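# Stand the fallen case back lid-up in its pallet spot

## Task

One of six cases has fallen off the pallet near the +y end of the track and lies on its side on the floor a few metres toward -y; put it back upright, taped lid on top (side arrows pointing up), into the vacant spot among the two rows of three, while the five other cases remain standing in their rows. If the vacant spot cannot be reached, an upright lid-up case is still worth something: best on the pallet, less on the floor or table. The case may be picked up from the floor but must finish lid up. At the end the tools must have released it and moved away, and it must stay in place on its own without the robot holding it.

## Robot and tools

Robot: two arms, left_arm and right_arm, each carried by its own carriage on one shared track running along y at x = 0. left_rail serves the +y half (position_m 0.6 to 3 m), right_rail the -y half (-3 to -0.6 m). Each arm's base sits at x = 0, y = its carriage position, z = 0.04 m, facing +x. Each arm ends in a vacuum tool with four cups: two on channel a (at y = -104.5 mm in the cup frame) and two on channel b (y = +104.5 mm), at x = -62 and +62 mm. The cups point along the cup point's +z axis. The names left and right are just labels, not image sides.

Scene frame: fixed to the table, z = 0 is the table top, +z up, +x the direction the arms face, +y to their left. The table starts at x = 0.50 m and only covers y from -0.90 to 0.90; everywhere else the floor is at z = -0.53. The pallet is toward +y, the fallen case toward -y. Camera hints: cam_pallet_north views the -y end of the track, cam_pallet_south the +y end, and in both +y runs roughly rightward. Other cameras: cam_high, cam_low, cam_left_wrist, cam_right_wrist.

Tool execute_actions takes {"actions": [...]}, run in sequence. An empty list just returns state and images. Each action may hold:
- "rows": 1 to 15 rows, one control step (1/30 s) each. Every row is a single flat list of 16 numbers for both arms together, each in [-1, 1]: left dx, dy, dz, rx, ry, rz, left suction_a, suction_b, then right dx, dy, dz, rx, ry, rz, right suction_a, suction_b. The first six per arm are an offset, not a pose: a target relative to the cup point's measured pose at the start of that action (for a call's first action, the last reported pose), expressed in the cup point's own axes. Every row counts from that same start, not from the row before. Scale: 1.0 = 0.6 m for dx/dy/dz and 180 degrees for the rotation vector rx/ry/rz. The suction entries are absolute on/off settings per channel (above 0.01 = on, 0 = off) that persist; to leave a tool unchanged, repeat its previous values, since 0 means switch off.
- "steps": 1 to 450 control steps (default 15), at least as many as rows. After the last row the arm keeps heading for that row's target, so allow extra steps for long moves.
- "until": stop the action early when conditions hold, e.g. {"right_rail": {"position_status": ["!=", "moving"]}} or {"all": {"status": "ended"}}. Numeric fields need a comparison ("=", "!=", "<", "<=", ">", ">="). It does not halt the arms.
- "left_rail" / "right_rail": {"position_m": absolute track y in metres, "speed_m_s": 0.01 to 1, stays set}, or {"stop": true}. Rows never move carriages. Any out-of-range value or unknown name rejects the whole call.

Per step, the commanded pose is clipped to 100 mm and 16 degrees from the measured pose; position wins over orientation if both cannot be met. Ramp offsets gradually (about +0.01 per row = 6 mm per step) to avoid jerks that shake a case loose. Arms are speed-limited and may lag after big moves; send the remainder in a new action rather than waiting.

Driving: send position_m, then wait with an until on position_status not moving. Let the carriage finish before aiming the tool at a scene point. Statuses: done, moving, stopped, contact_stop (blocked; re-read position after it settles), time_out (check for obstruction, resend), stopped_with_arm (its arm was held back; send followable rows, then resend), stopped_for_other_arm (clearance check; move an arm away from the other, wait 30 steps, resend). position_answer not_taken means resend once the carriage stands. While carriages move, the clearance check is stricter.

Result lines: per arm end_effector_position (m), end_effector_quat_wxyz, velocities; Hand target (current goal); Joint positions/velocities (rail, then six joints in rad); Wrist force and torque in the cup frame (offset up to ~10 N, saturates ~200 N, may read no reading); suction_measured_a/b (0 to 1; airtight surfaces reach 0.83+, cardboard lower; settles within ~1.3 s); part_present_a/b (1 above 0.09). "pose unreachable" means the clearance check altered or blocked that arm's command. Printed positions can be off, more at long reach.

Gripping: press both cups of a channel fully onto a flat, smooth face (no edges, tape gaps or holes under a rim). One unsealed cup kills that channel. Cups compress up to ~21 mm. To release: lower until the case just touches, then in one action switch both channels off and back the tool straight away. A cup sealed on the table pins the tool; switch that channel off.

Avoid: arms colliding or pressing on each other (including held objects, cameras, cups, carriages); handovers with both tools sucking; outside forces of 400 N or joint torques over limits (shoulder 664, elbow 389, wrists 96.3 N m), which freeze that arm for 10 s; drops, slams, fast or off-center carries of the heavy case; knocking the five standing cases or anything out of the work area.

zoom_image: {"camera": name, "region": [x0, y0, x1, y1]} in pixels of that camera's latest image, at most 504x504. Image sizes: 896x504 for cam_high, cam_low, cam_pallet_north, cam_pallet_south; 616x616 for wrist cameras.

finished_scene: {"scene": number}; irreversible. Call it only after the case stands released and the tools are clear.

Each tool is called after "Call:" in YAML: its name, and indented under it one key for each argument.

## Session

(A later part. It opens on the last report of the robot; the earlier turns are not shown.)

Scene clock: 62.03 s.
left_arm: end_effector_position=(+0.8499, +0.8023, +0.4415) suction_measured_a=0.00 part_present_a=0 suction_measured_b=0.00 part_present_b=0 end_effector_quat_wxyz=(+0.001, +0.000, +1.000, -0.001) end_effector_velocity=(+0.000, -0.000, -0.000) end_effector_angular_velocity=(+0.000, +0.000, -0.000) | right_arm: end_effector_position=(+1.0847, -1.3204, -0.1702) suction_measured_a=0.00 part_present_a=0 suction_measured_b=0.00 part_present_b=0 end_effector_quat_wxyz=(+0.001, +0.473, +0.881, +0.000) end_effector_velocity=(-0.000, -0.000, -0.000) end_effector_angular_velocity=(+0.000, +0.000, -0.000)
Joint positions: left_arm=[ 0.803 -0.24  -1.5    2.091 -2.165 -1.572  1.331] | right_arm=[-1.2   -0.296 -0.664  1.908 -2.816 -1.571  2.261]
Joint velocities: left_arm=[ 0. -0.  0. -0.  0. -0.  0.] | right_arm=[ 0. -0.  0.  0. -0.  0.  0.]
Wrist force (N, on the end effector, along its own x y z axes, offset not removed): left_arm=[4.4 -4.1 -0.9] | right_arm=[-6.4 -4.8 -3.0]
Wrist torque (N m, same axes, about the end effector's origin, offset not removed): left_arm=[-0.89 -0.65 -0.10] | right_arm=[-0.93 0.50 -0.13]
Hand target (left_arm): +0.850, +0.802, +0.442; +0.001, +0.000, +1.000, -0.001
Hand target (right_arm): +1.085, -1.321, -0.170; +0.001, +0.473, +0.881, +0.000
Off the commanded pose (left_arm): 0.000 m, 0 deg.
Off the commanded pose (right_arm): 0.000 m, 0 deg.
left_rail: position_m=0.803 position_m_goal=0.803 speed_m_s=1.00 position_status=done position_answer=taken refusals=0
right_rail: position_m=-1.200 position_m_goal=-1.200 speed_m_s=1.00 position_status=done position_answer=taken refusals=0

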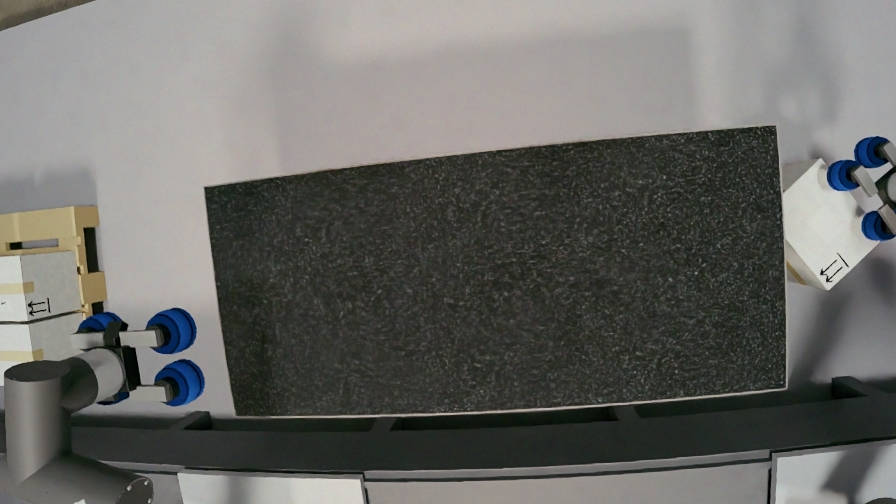

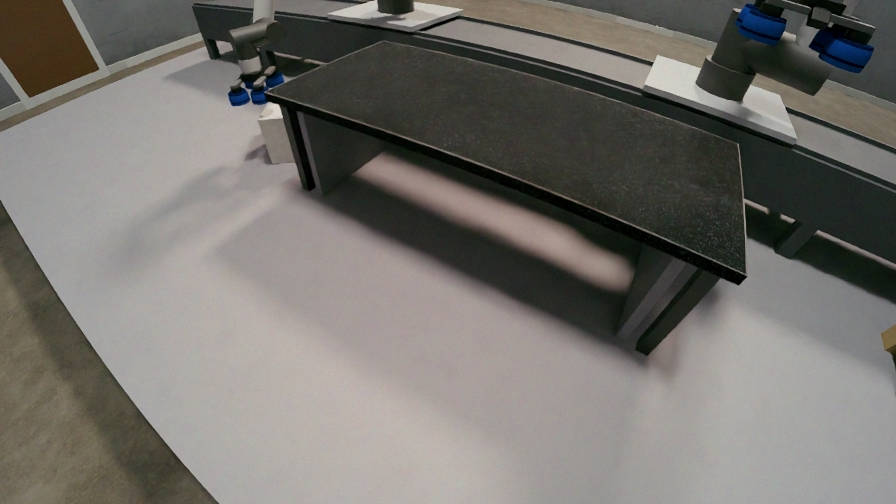

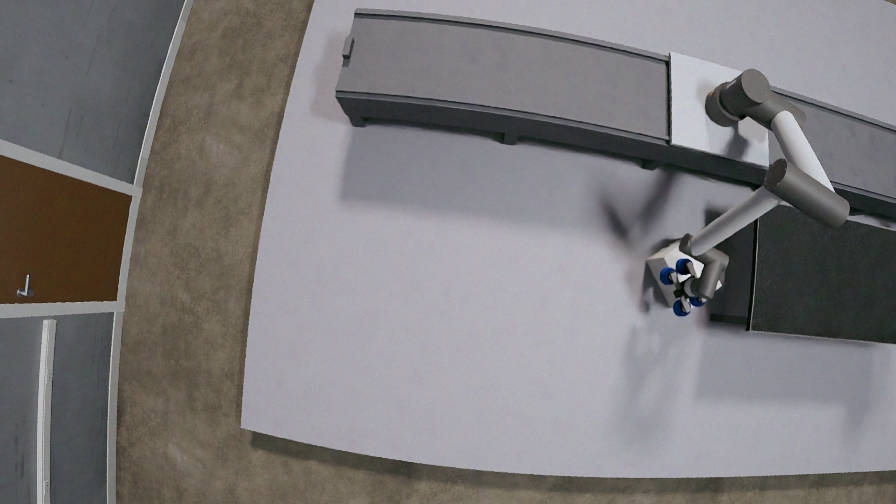

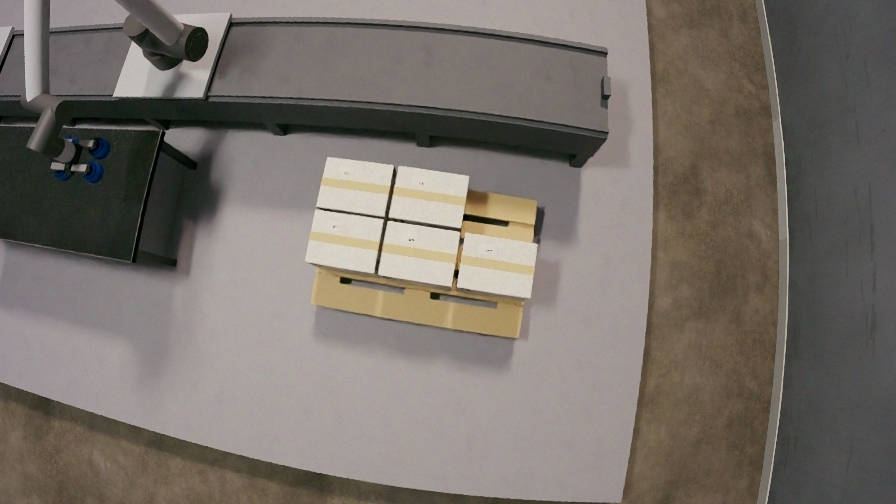

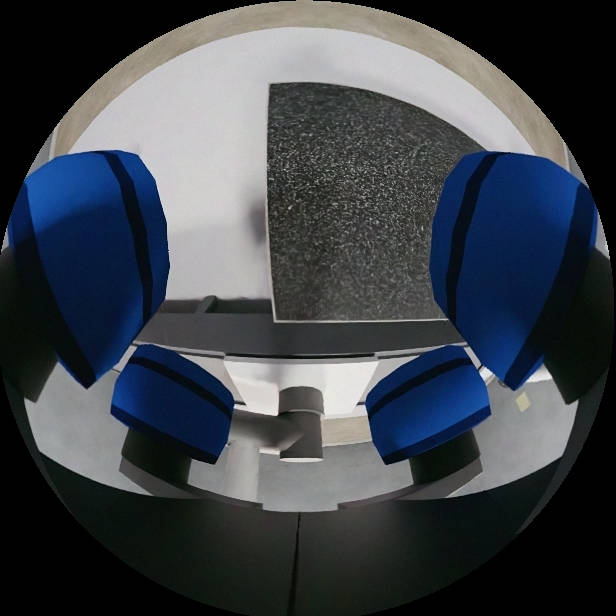

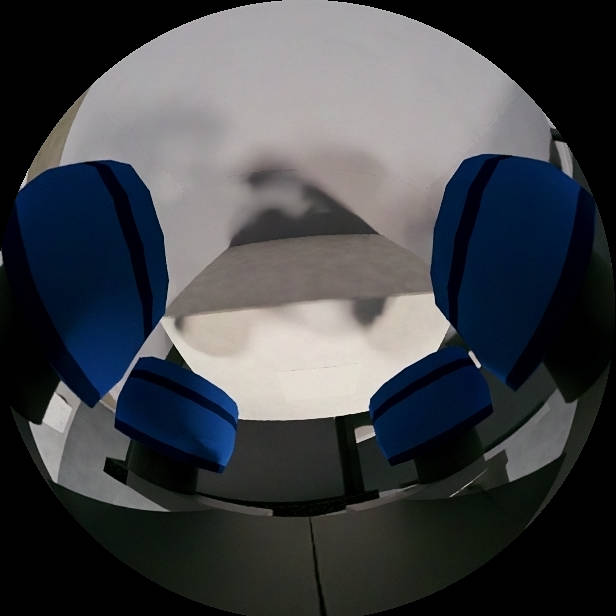

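Call:
execute_actions:
  actions:
    - {"rows":[[0,0,0,0,0,0,0,0,0.035,0,0.07,0,0,0,0,0]],"steps":40}
    - {"rows":[[0,0,0,0,0,0,0,0,0,0,0.03,0,0,0,1,1],[0,0,0,0,0,0,0,0,0,0,0.05,0,0,0,1,1]],"steps":60}

Scene clock: 71.53 s.
left_arm: end_effector_position=(+0.8499, +0.8023, +0.4415) suction_measured_a=0.00 part_present_a=0 suction_measured_b=0.00 part_present_b=0 end_effector_quat_wxyz=(+0.001, +0.000, +1.000, -0.001) end_effector_velocity=(+0.000, -0.000, -0.000) end_effector_angular_velocity=(+0.000, +0.000, -0.000) | right_arm: end_effector_position=(+1.0733, -1.3029, -0.2422) suction_measured_a=0.00 part_present_a=0 suction_measured_b=0.00 part_present_b=0 end_effector_quat_wxyz=(+0.001, +0.473, +0.881, +0.000) end_effector_velocity=(+0.000, -0.000, -0.000) end_effector_angular_velocity=(-0.000, -0.000, -0.000)
Joint positions: left_arm=[ 0.803 -0.24  -1.5    2.091 -2.165 -1.572  1.331] | right_arm=[-1.2   -0.283 -0.584  1.905 -2.893 -1.571  2.274]
Joint velocities: left_arm=[ 0. -0.  0. -0.  0.  0. -0.] | right_arm=[ 0. -0.  0.  0. -0.  0. -0.]
Wrist force (N, on the end effector, along its own x y z axes, offset not removed): left_arm=[2.7 -2.0 -2.1] | right_arm=[-4.1 -10.9 1.6]
Wrist torque (N m, same axes, about the end effector's origin, offset not removed): left_arm=[-0.53 -0.37 -0.13] | right_arm=[-1.43 0.05 -0.20]
Hand target (left_arm): +0.850, +0.802, +0.442; +0.001, +0.000, +1.000, -0.001
Hand target (right_arm): +1.073, -1.303, -0.242; +0.001, +0.473, +0.881, +0.000
Off the commanded pose (left_arm): 0.000 m, 0 deg.
Off the commanded pose (right_arm): 0.000 m, 0 deg.
left_rail: position_m=0.803 position_m_goal=0.803 speed_m_s=1.00 position_status=done position_answer=taken refusals=0
right_rail: position_m=-1.200 position_m_goal=-1.200 speed_m_s=1.00 position_status=done position_answer=taken refusals=0

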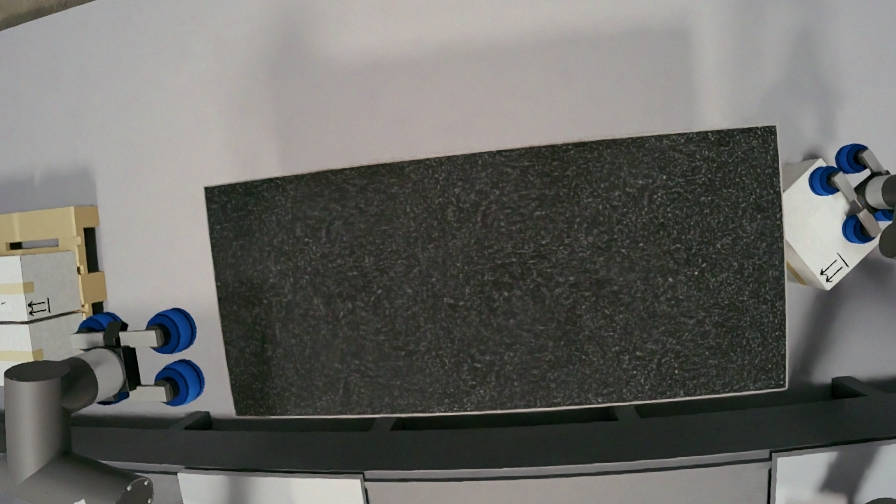

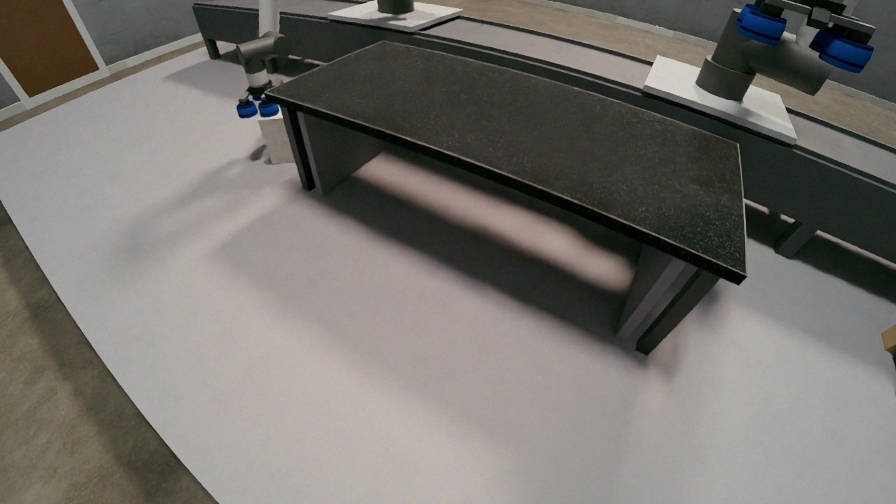

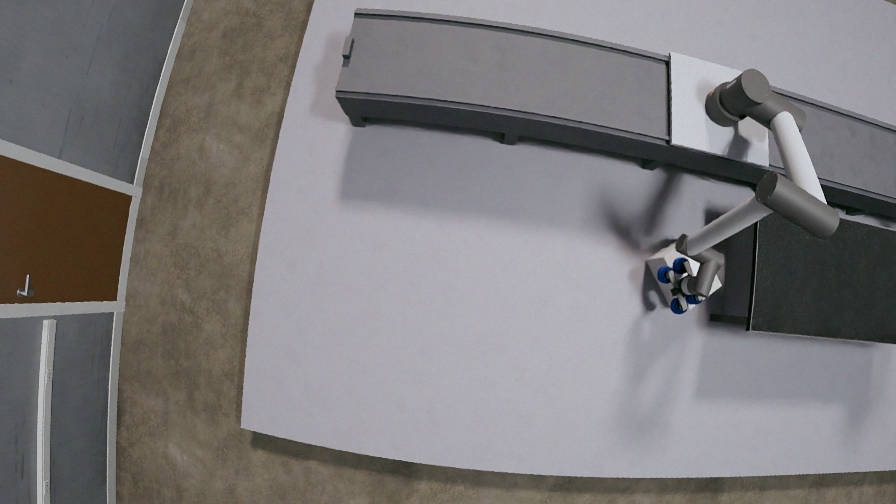

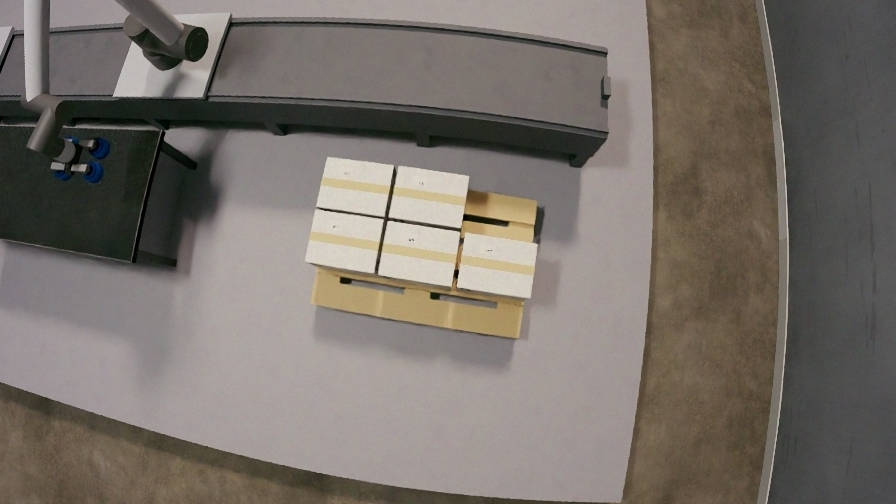

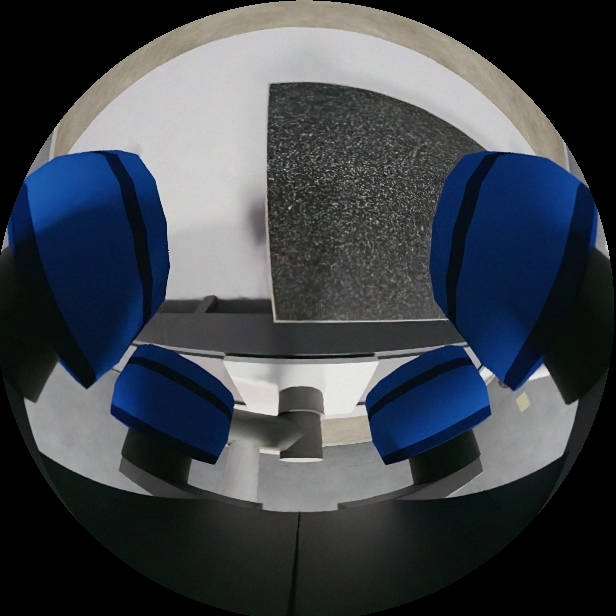

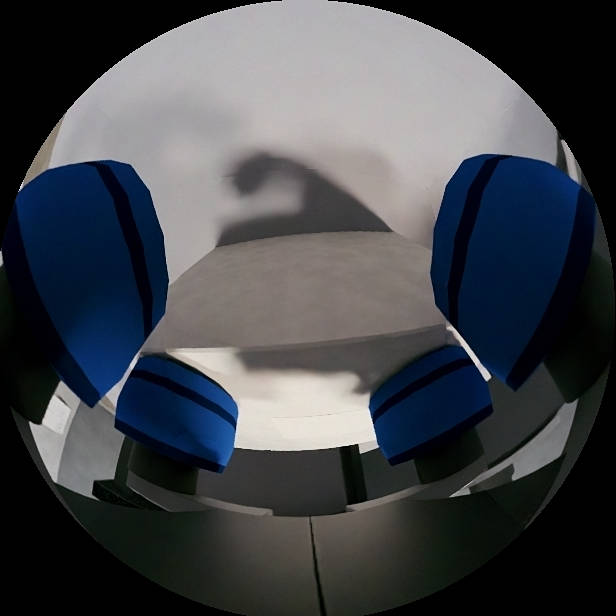

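Call:
execute_actions:
  actions:
    - {"rows":[[0,0,0,0,0,0,0,0,0.0,0,-0.03,0,0,0,0,0],[0,0,0,0,0,0,0,0,0.1,0,-0.03,0,0,0,0,0]],"steps":40}
    - {"rows":[[0,0,0,0,0,0,0,0,0,0,0.02,0,0,0,0,0]],"steps":30}

Call:
zoom_image:
  camera: "cam_high"
  region: [746,120,896,310]

Scene clock: 78.70 s.
left_arm: end_effector_position=(+0.8499, +0.8023, +0.4415) suction_measured_a=0.00 part_present_a=0 suction_measured_b=0.00 part_present_b=0 end_effector_quat_wxyz=(+0.001, +0.000, +1.000, -0.001) end_effector_velocity=(-0.000, +0.000, +0.000) end_effector_angular_velocity=(-0.000, -0.000, +0.000) | right_arm: end_effector_position=(+1.0401, -1.2531, -0.2363) suction_measured_a=0.00 part_present_a=0 suction_measured_b=0.00 part_present_b=0 end_effector_quat_wxyz=(+0.001, +0.473, +0.881, +0.000) end_effector_velocity=(-0.000, +0.000, -0.000) end_effector_angular_velocity=(+0.000, +0.000, +0.000)
Joint positions: left_arm=[ 0.803 -0.24  -1.5    2.091 -2.165 -1.572  1.331] | right_arm=[-1.2   -0.245 -0.602  1.963 -2.934 -1.571  2.312]
Joint velocities: left_arm=[ 0.  0. -0.  0. -0.  0. -0.] | right_arm=[ 0.  0.  0. -0. -0. -0. -0.]
Wrist force (N, on the end effector, along its own x y z axes, offset not removed): left_arm=[4.5 -2.9 0.3] | right_arm=[-3.4 -4.3 -2.6]
Wrist torque (N m, same axes, about the end effector's origin, offset not removed): left_arm=[-0.64 -0.71 -0.08] | right_arm=[-0.42 0.17 -0.08]
Hand target (left_arm): +0.850, +0.802, +0.442; +0.001, +0.000, +1.000, -0.001
Hand target (right_arm): +1.040, -1.253, -0.236; +0.001, +0.473, +0.881, +0.000
Off the commanded pose (left_arm): 0.000 m, 0 deg.
Off the commanded pose (right_arm): 0.000 m, 0 deg.
left_rail: position_m=0.803 position_m_goal=0.803 speed_m_s=1.00 position_status=done position_answer=taken refusals=0
right_rail: position_m=-1.200 position_m_goal=-1.200 speed_m_s=1.00 position_status=done position_answer=taken refusals=0

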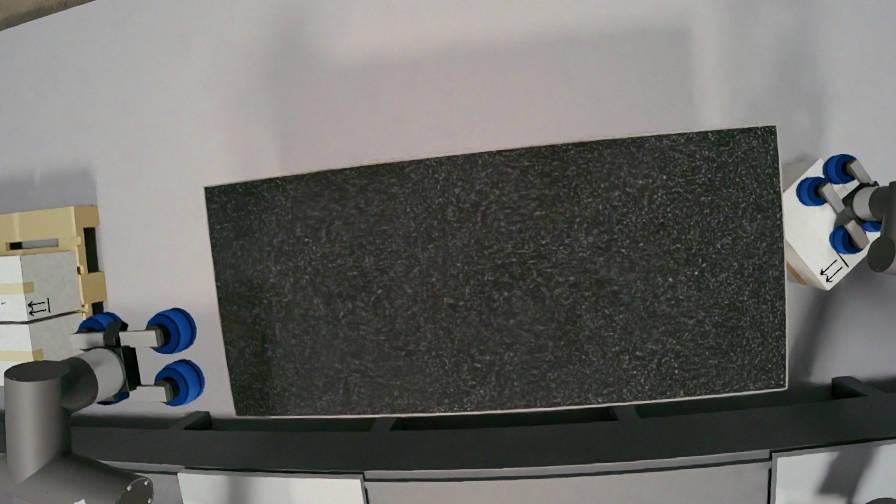

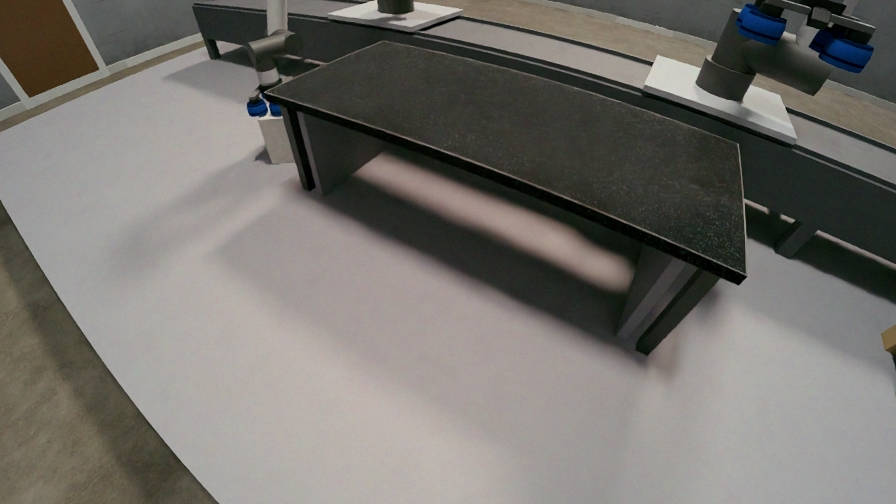

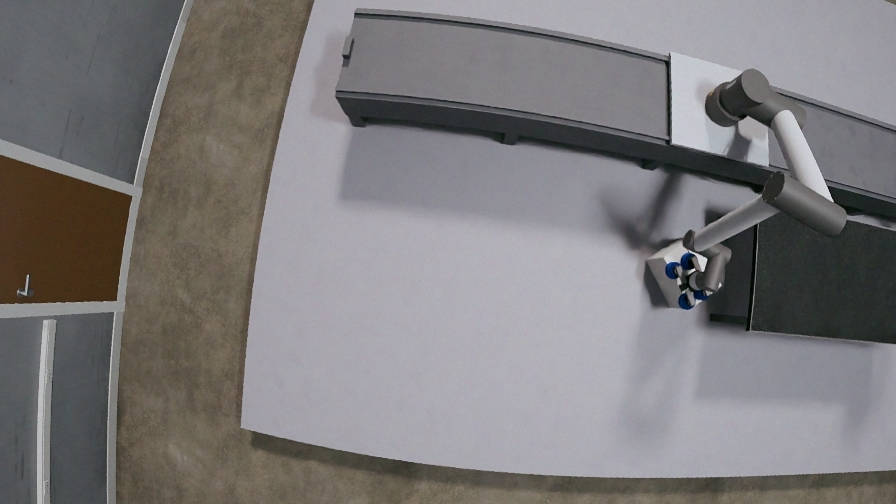

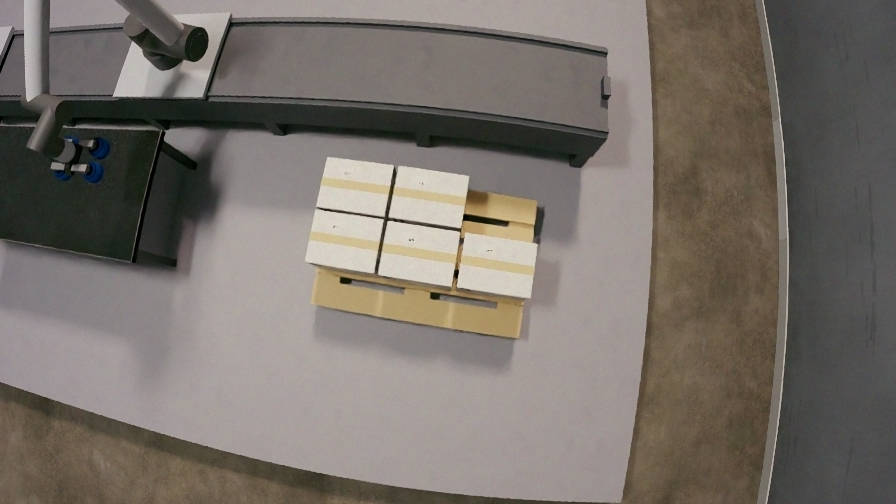

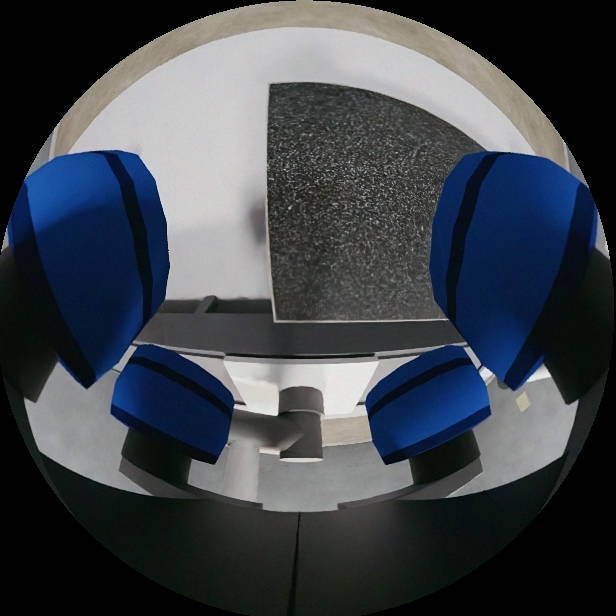

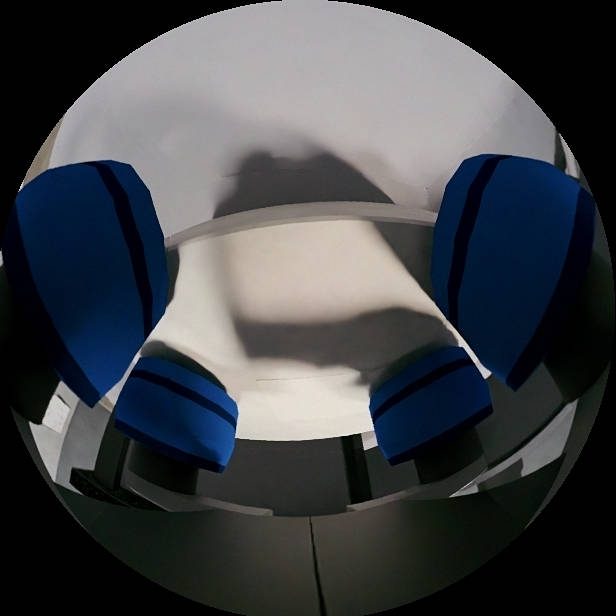

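Region (746, 120, 896, 310) of cam_high's 896x504 image, scaled by 2.653, with more detail than that image has; it fills the left 398 columns of this view, and the rest is white.

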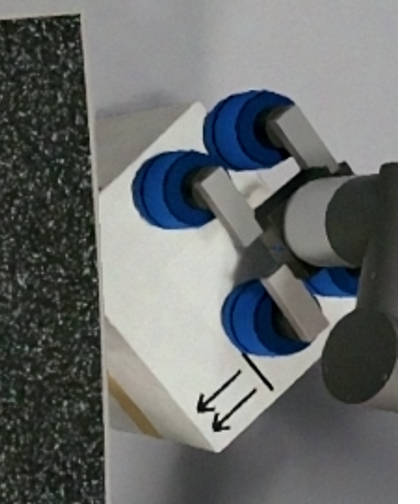

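Call:
execute_actions:
  actions:
    - {"rows":[[0,0,0,0,0,0,0,0,0.07,-0.06,0,0,0,0,0,0]],"steps":40}

Call:
zoom_image:
  camera: "cam_high"
  region: [746,120,896,310]

Scene clock: 83.90 s.
left_arm: end_effector_position=(+0.8499, +0.8023, +0.4415) suction_measured_a=0.00 part_present_a=0 suction_measured_b=0.00 part_present_b=0 end_effector_quat_wxyz=(+0.001, +0.000, +1.000, -0.001) end_effector_velocity=(+0.000, -0.000, -0.000) end_effector_angular_velocity=(+0.000, +0.000, +0.000) | right_arm: end_effector_position=(+0.9869, -1.2380, -0.2364) suction_measured_a=0.00 part_present_a=0 suction_measured_b=0.00 part_present_b=0 end_effector_quat_wxyz=(+0.001, +0.473, +0.881, +0.000) end_effector_velocity=(-0.000, +0.000, +0.000) end_effector_angular_velocity=(-0.000, -0.000, +0.000)
Joint positions: left_arm=[ 0.803 -0.24  -1.5    2.091 -2.165 -1.572  1.331] | right_arm=[-1.2   -0.243 -0.614  2.044 -3.002 -1.571  2.314]
Joint velocities: left_arm=[ 0. -0.  0.  0. -0.  0. -0.] | right_arm=[ 0.  0. -0.  0. -0.  0. -0.]
Wrist force (N, on the end effector, along its own x y z axes, offset not removed): left_arm=[0.1 -2.8 0.0] | right_arm=[-6.2 -7.1 -2.0]
Wrist torque (N m, same axes, about the end effector's origin, offset not removed): left_arm=[-0.72 -0.09 -0.09] | right_arm=[-1.08 0.42 -0.23]
Hand target (left_arm): +0.850, +0.802, +0.442; +0.001, +0.000, +1.000, -0.001
Hand target (right_arm): +0.987, -1.238, -0.236; +0.001, +0.473, +0.881, +0.000
Off the commanded pose (left_arm): 0.000 m, 0 deg.
Off the commanded pose (right_arm): 0.000 m, 0 deg.
left_rail: position_m=0.803 position_m_goal=0.803 speed_m_s=1.00 position_status=done position_answer=taken refusals=0
right_rail: position_m=-1.200 position_m_goal=-1.200 speed_m_s=1.00 position_status=done position_answer=taken refusals=0

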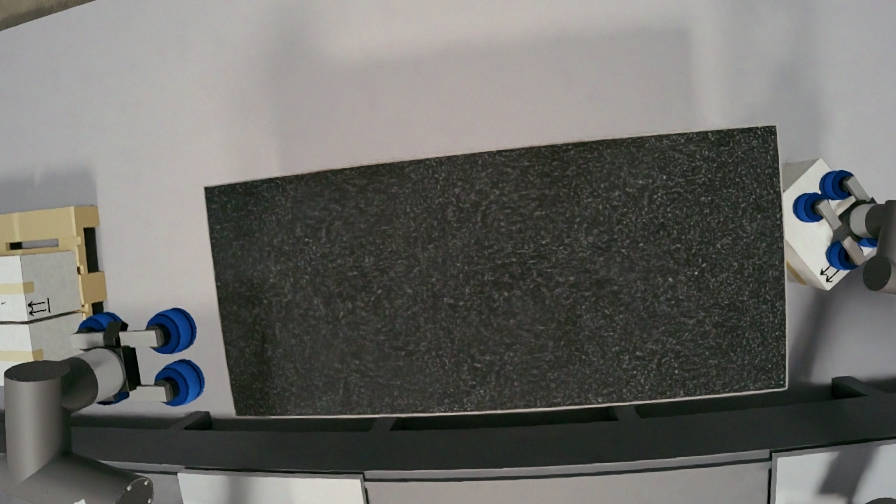

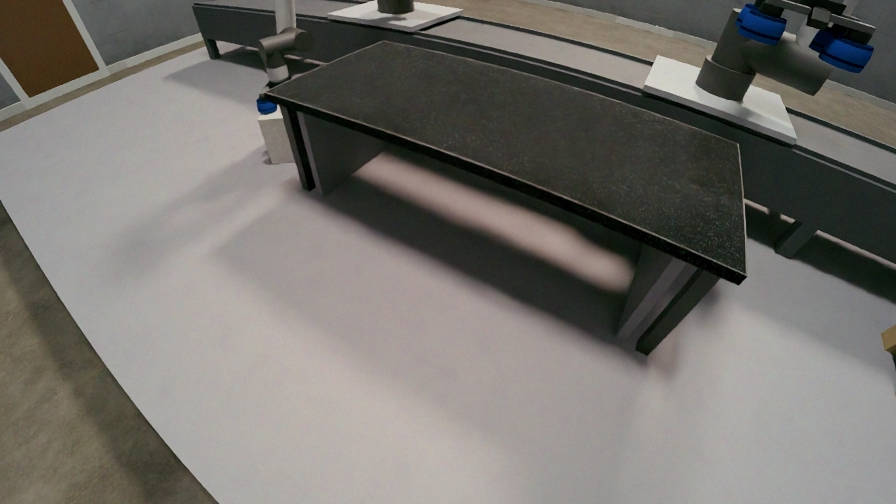

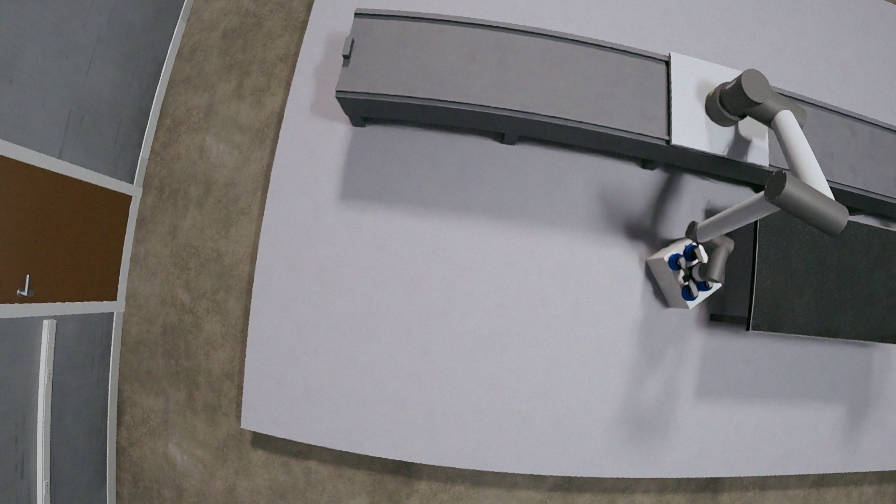

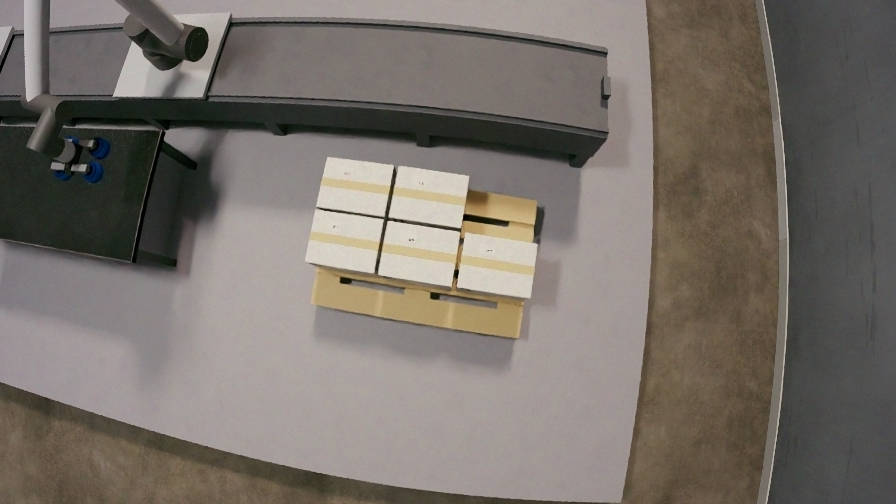

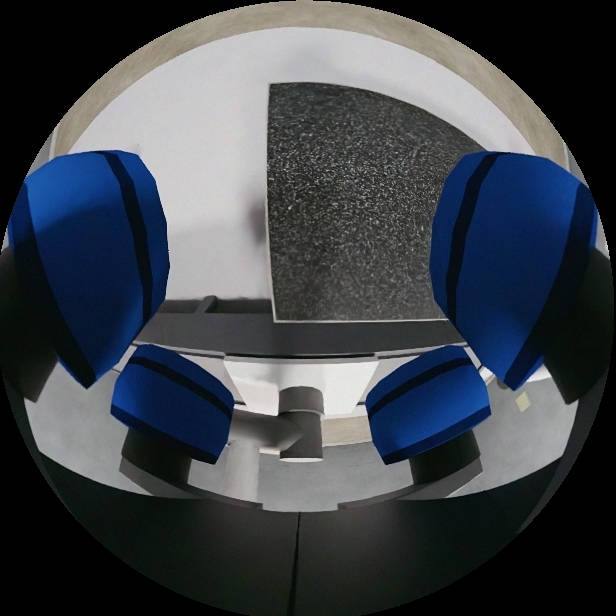

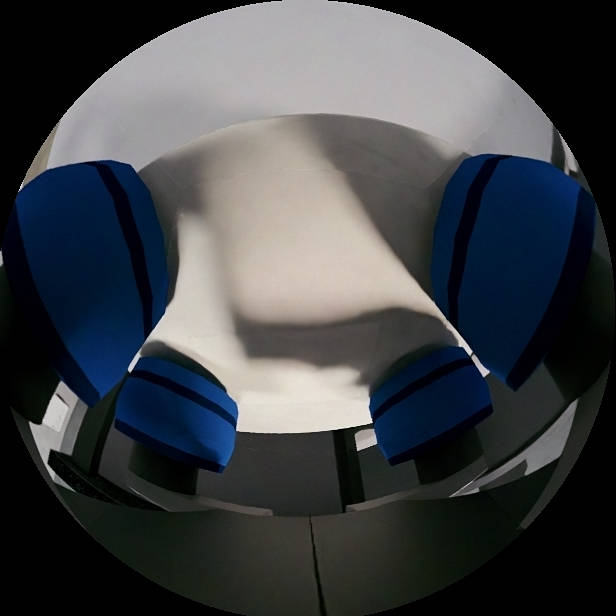

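Region (746, 120, 896, 310) of cam_high's 896x504 image, scaled by 2.653, with more detail than that image has; it fills the left 398 columns of this view, and the rest is white.

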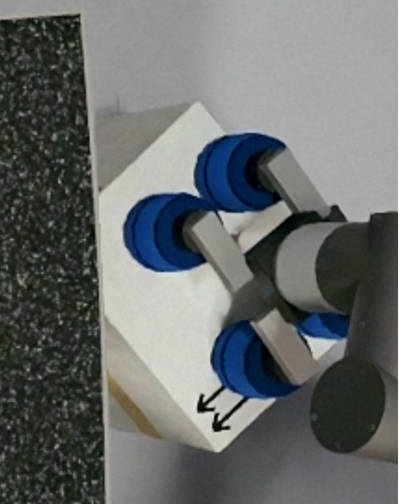

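Call:
execute_actions:
  actions:
    - {"rows":[[0,0,0,0,0,0,0,0,0.05,0.02,0,0,0,0,0,0]],"steps":30}
    - {"rows":[[0,0,0,0,0,0,0,0,0,0,0.015,0,0,0,1,1],[0,0,0,0,0,0,0,0,0,0,0.028,0,0,0,1,1]],"steps":60}

Call:
zoom_image:
  camera: "cam_high"
  region: [746,120,896,310]

Scene clock: 93.43 s.
left_arm: end_effector_position=(+0.8499, +0.8023, +0.4415) suction_measured_a=0.00 part_present_a=0 suction_measured_b=0.00 part_present_b=0 end_effector_quat_wxyz=(+0.001, +0.000, +1.000, -0.001) end_effector_velocity=(-0.000, +0.000, +0.000) end_effector_angular_velocity=(-0.000, -0.000, +0.000) | right_arm: end_effector_position=(+0.9804, -1.2063, -0.2532) suction_measured_a=0.94 part_present_a=1 suction_measured_b=0.94 part_present_b=1 end_effector_quat_wxyz=(+0.001, +0.473, +0.881, +0.000) end_effector_velocity=(-0.000, -0.000, -0.000) end_effector_angular_velocity=(+0.000, +0.000, -0.000)
Joint positions: left_arm=[ 0.803 -0.24  -1.5    2.091 -2.165 -1.572  1.331] | right_arm=[-1.2   -0.213 -0.594  2.047 -3.026 -1.571  2.345]
Joint velocities: left_arm=[ 0.  0. -0.  0. -0.  0. -0.] | right_arm=[ 0. -0.  0. -0. -0. -0. -0.]
Wrist force (N, on the end effector, along its own x y z axes, offset not removed): left_arm=[2.3 1.4 2.7] | right_arm=[-2.8 -7.2 -38.0]
Wrist torque (N m, same axes, about the end effector's origin, offset not removed): left_arm=[-0.13 -0.34 -0.02] | right_arm=[-2.75 0.11 -0.24]
Hand target (left_arm): +0.850, +0.802, +0.442; +0.001, +0.000, +1.000, -0.001
Hand target (right_arm): +0.980, -1.206, -0.253; +0.001, +0.473, +0.881, +0.000
Off the commanded pose (left_arm): 0.000 m, 0 deg.
Off the commanded pose (right_arm): 0.000 m, 0 deg.
left_rail: position_m=0.803 position_m_goal=0.803 speed_m_s=1.00 position_status=done position_answer=taken refusals=0
right_rail: position_m=-1.200 position_m_goal=-1.200 speed_m_s=1.00 position_status=done position_answer=taken refusals=0

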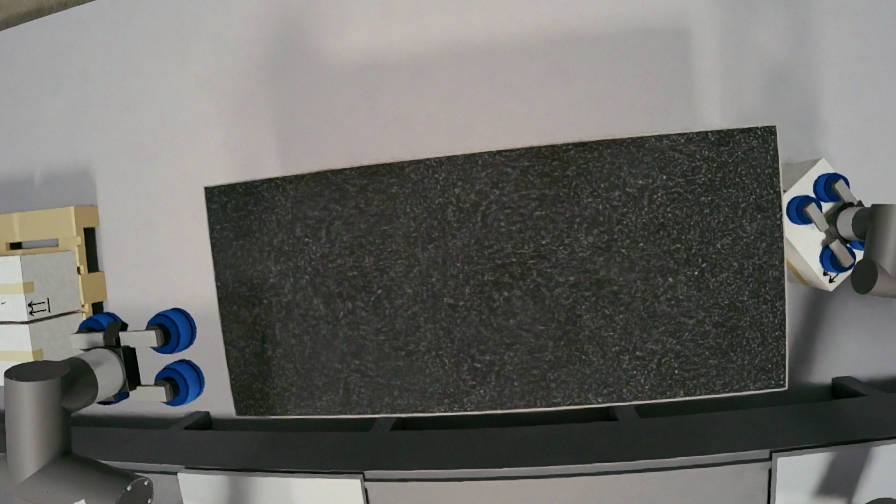

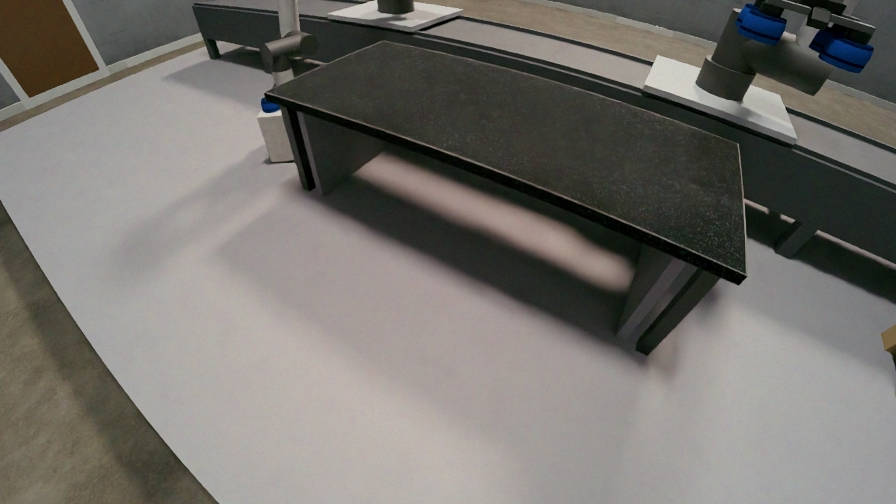

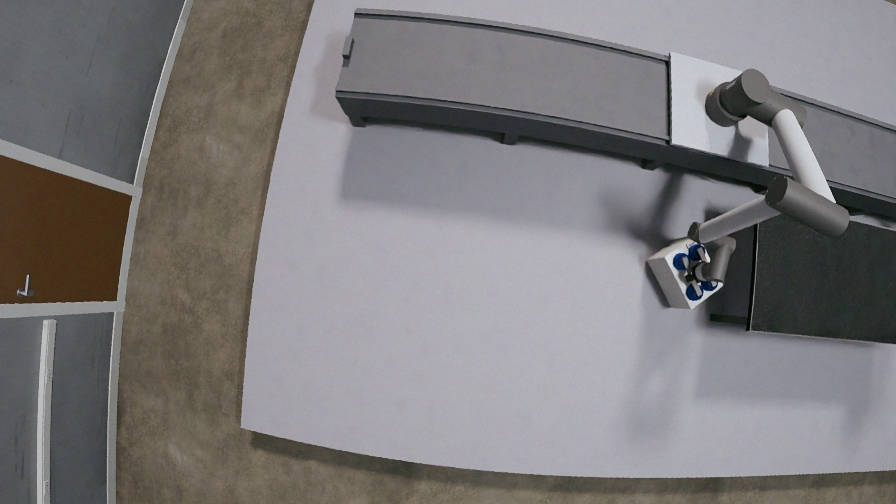

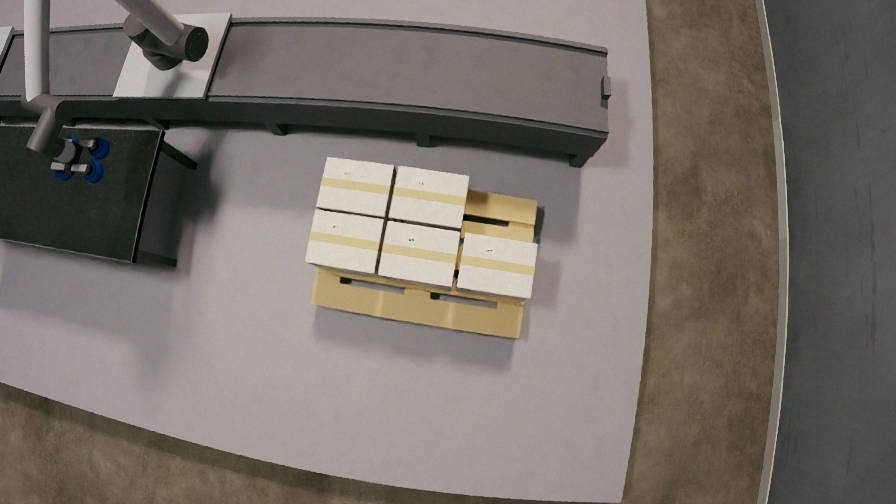

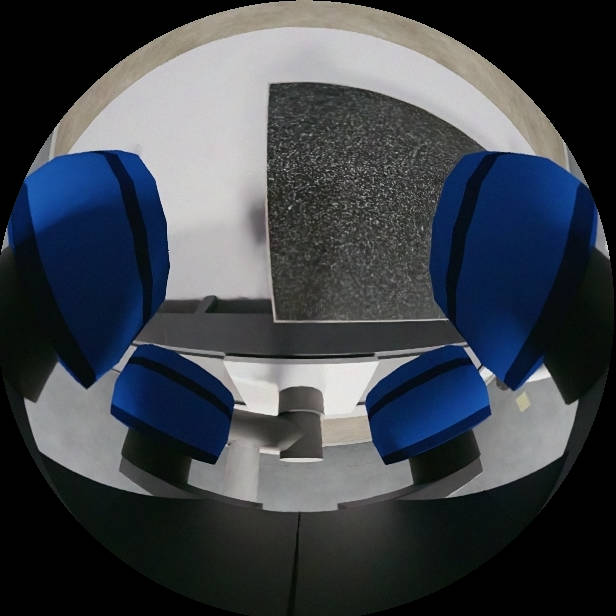

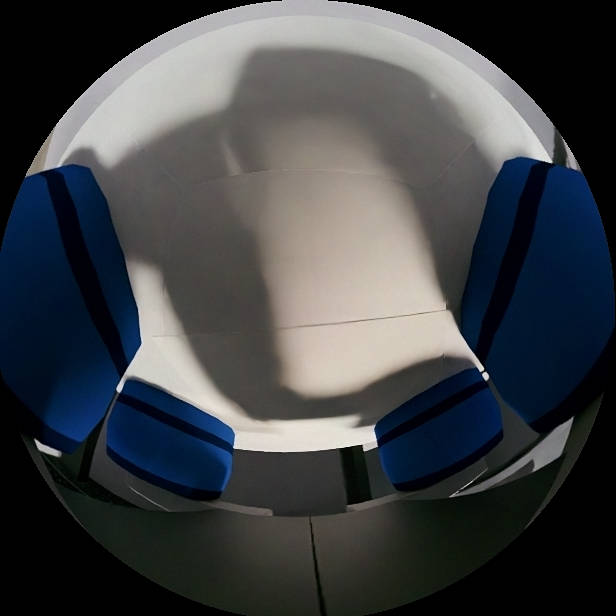

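Region (746, 120, 896, 310) of cam_high's 896x504 image, scaled by 2.653, with more detail than that image has; it fills the left 398 columns of this view, and the rest is white.

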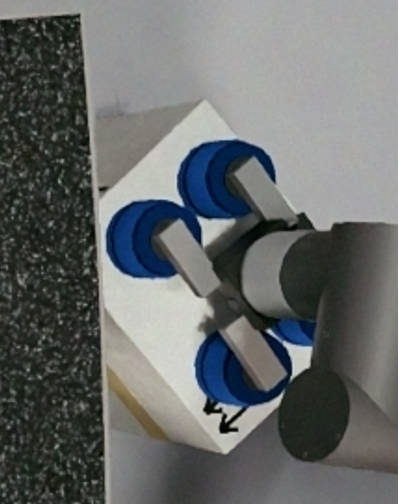

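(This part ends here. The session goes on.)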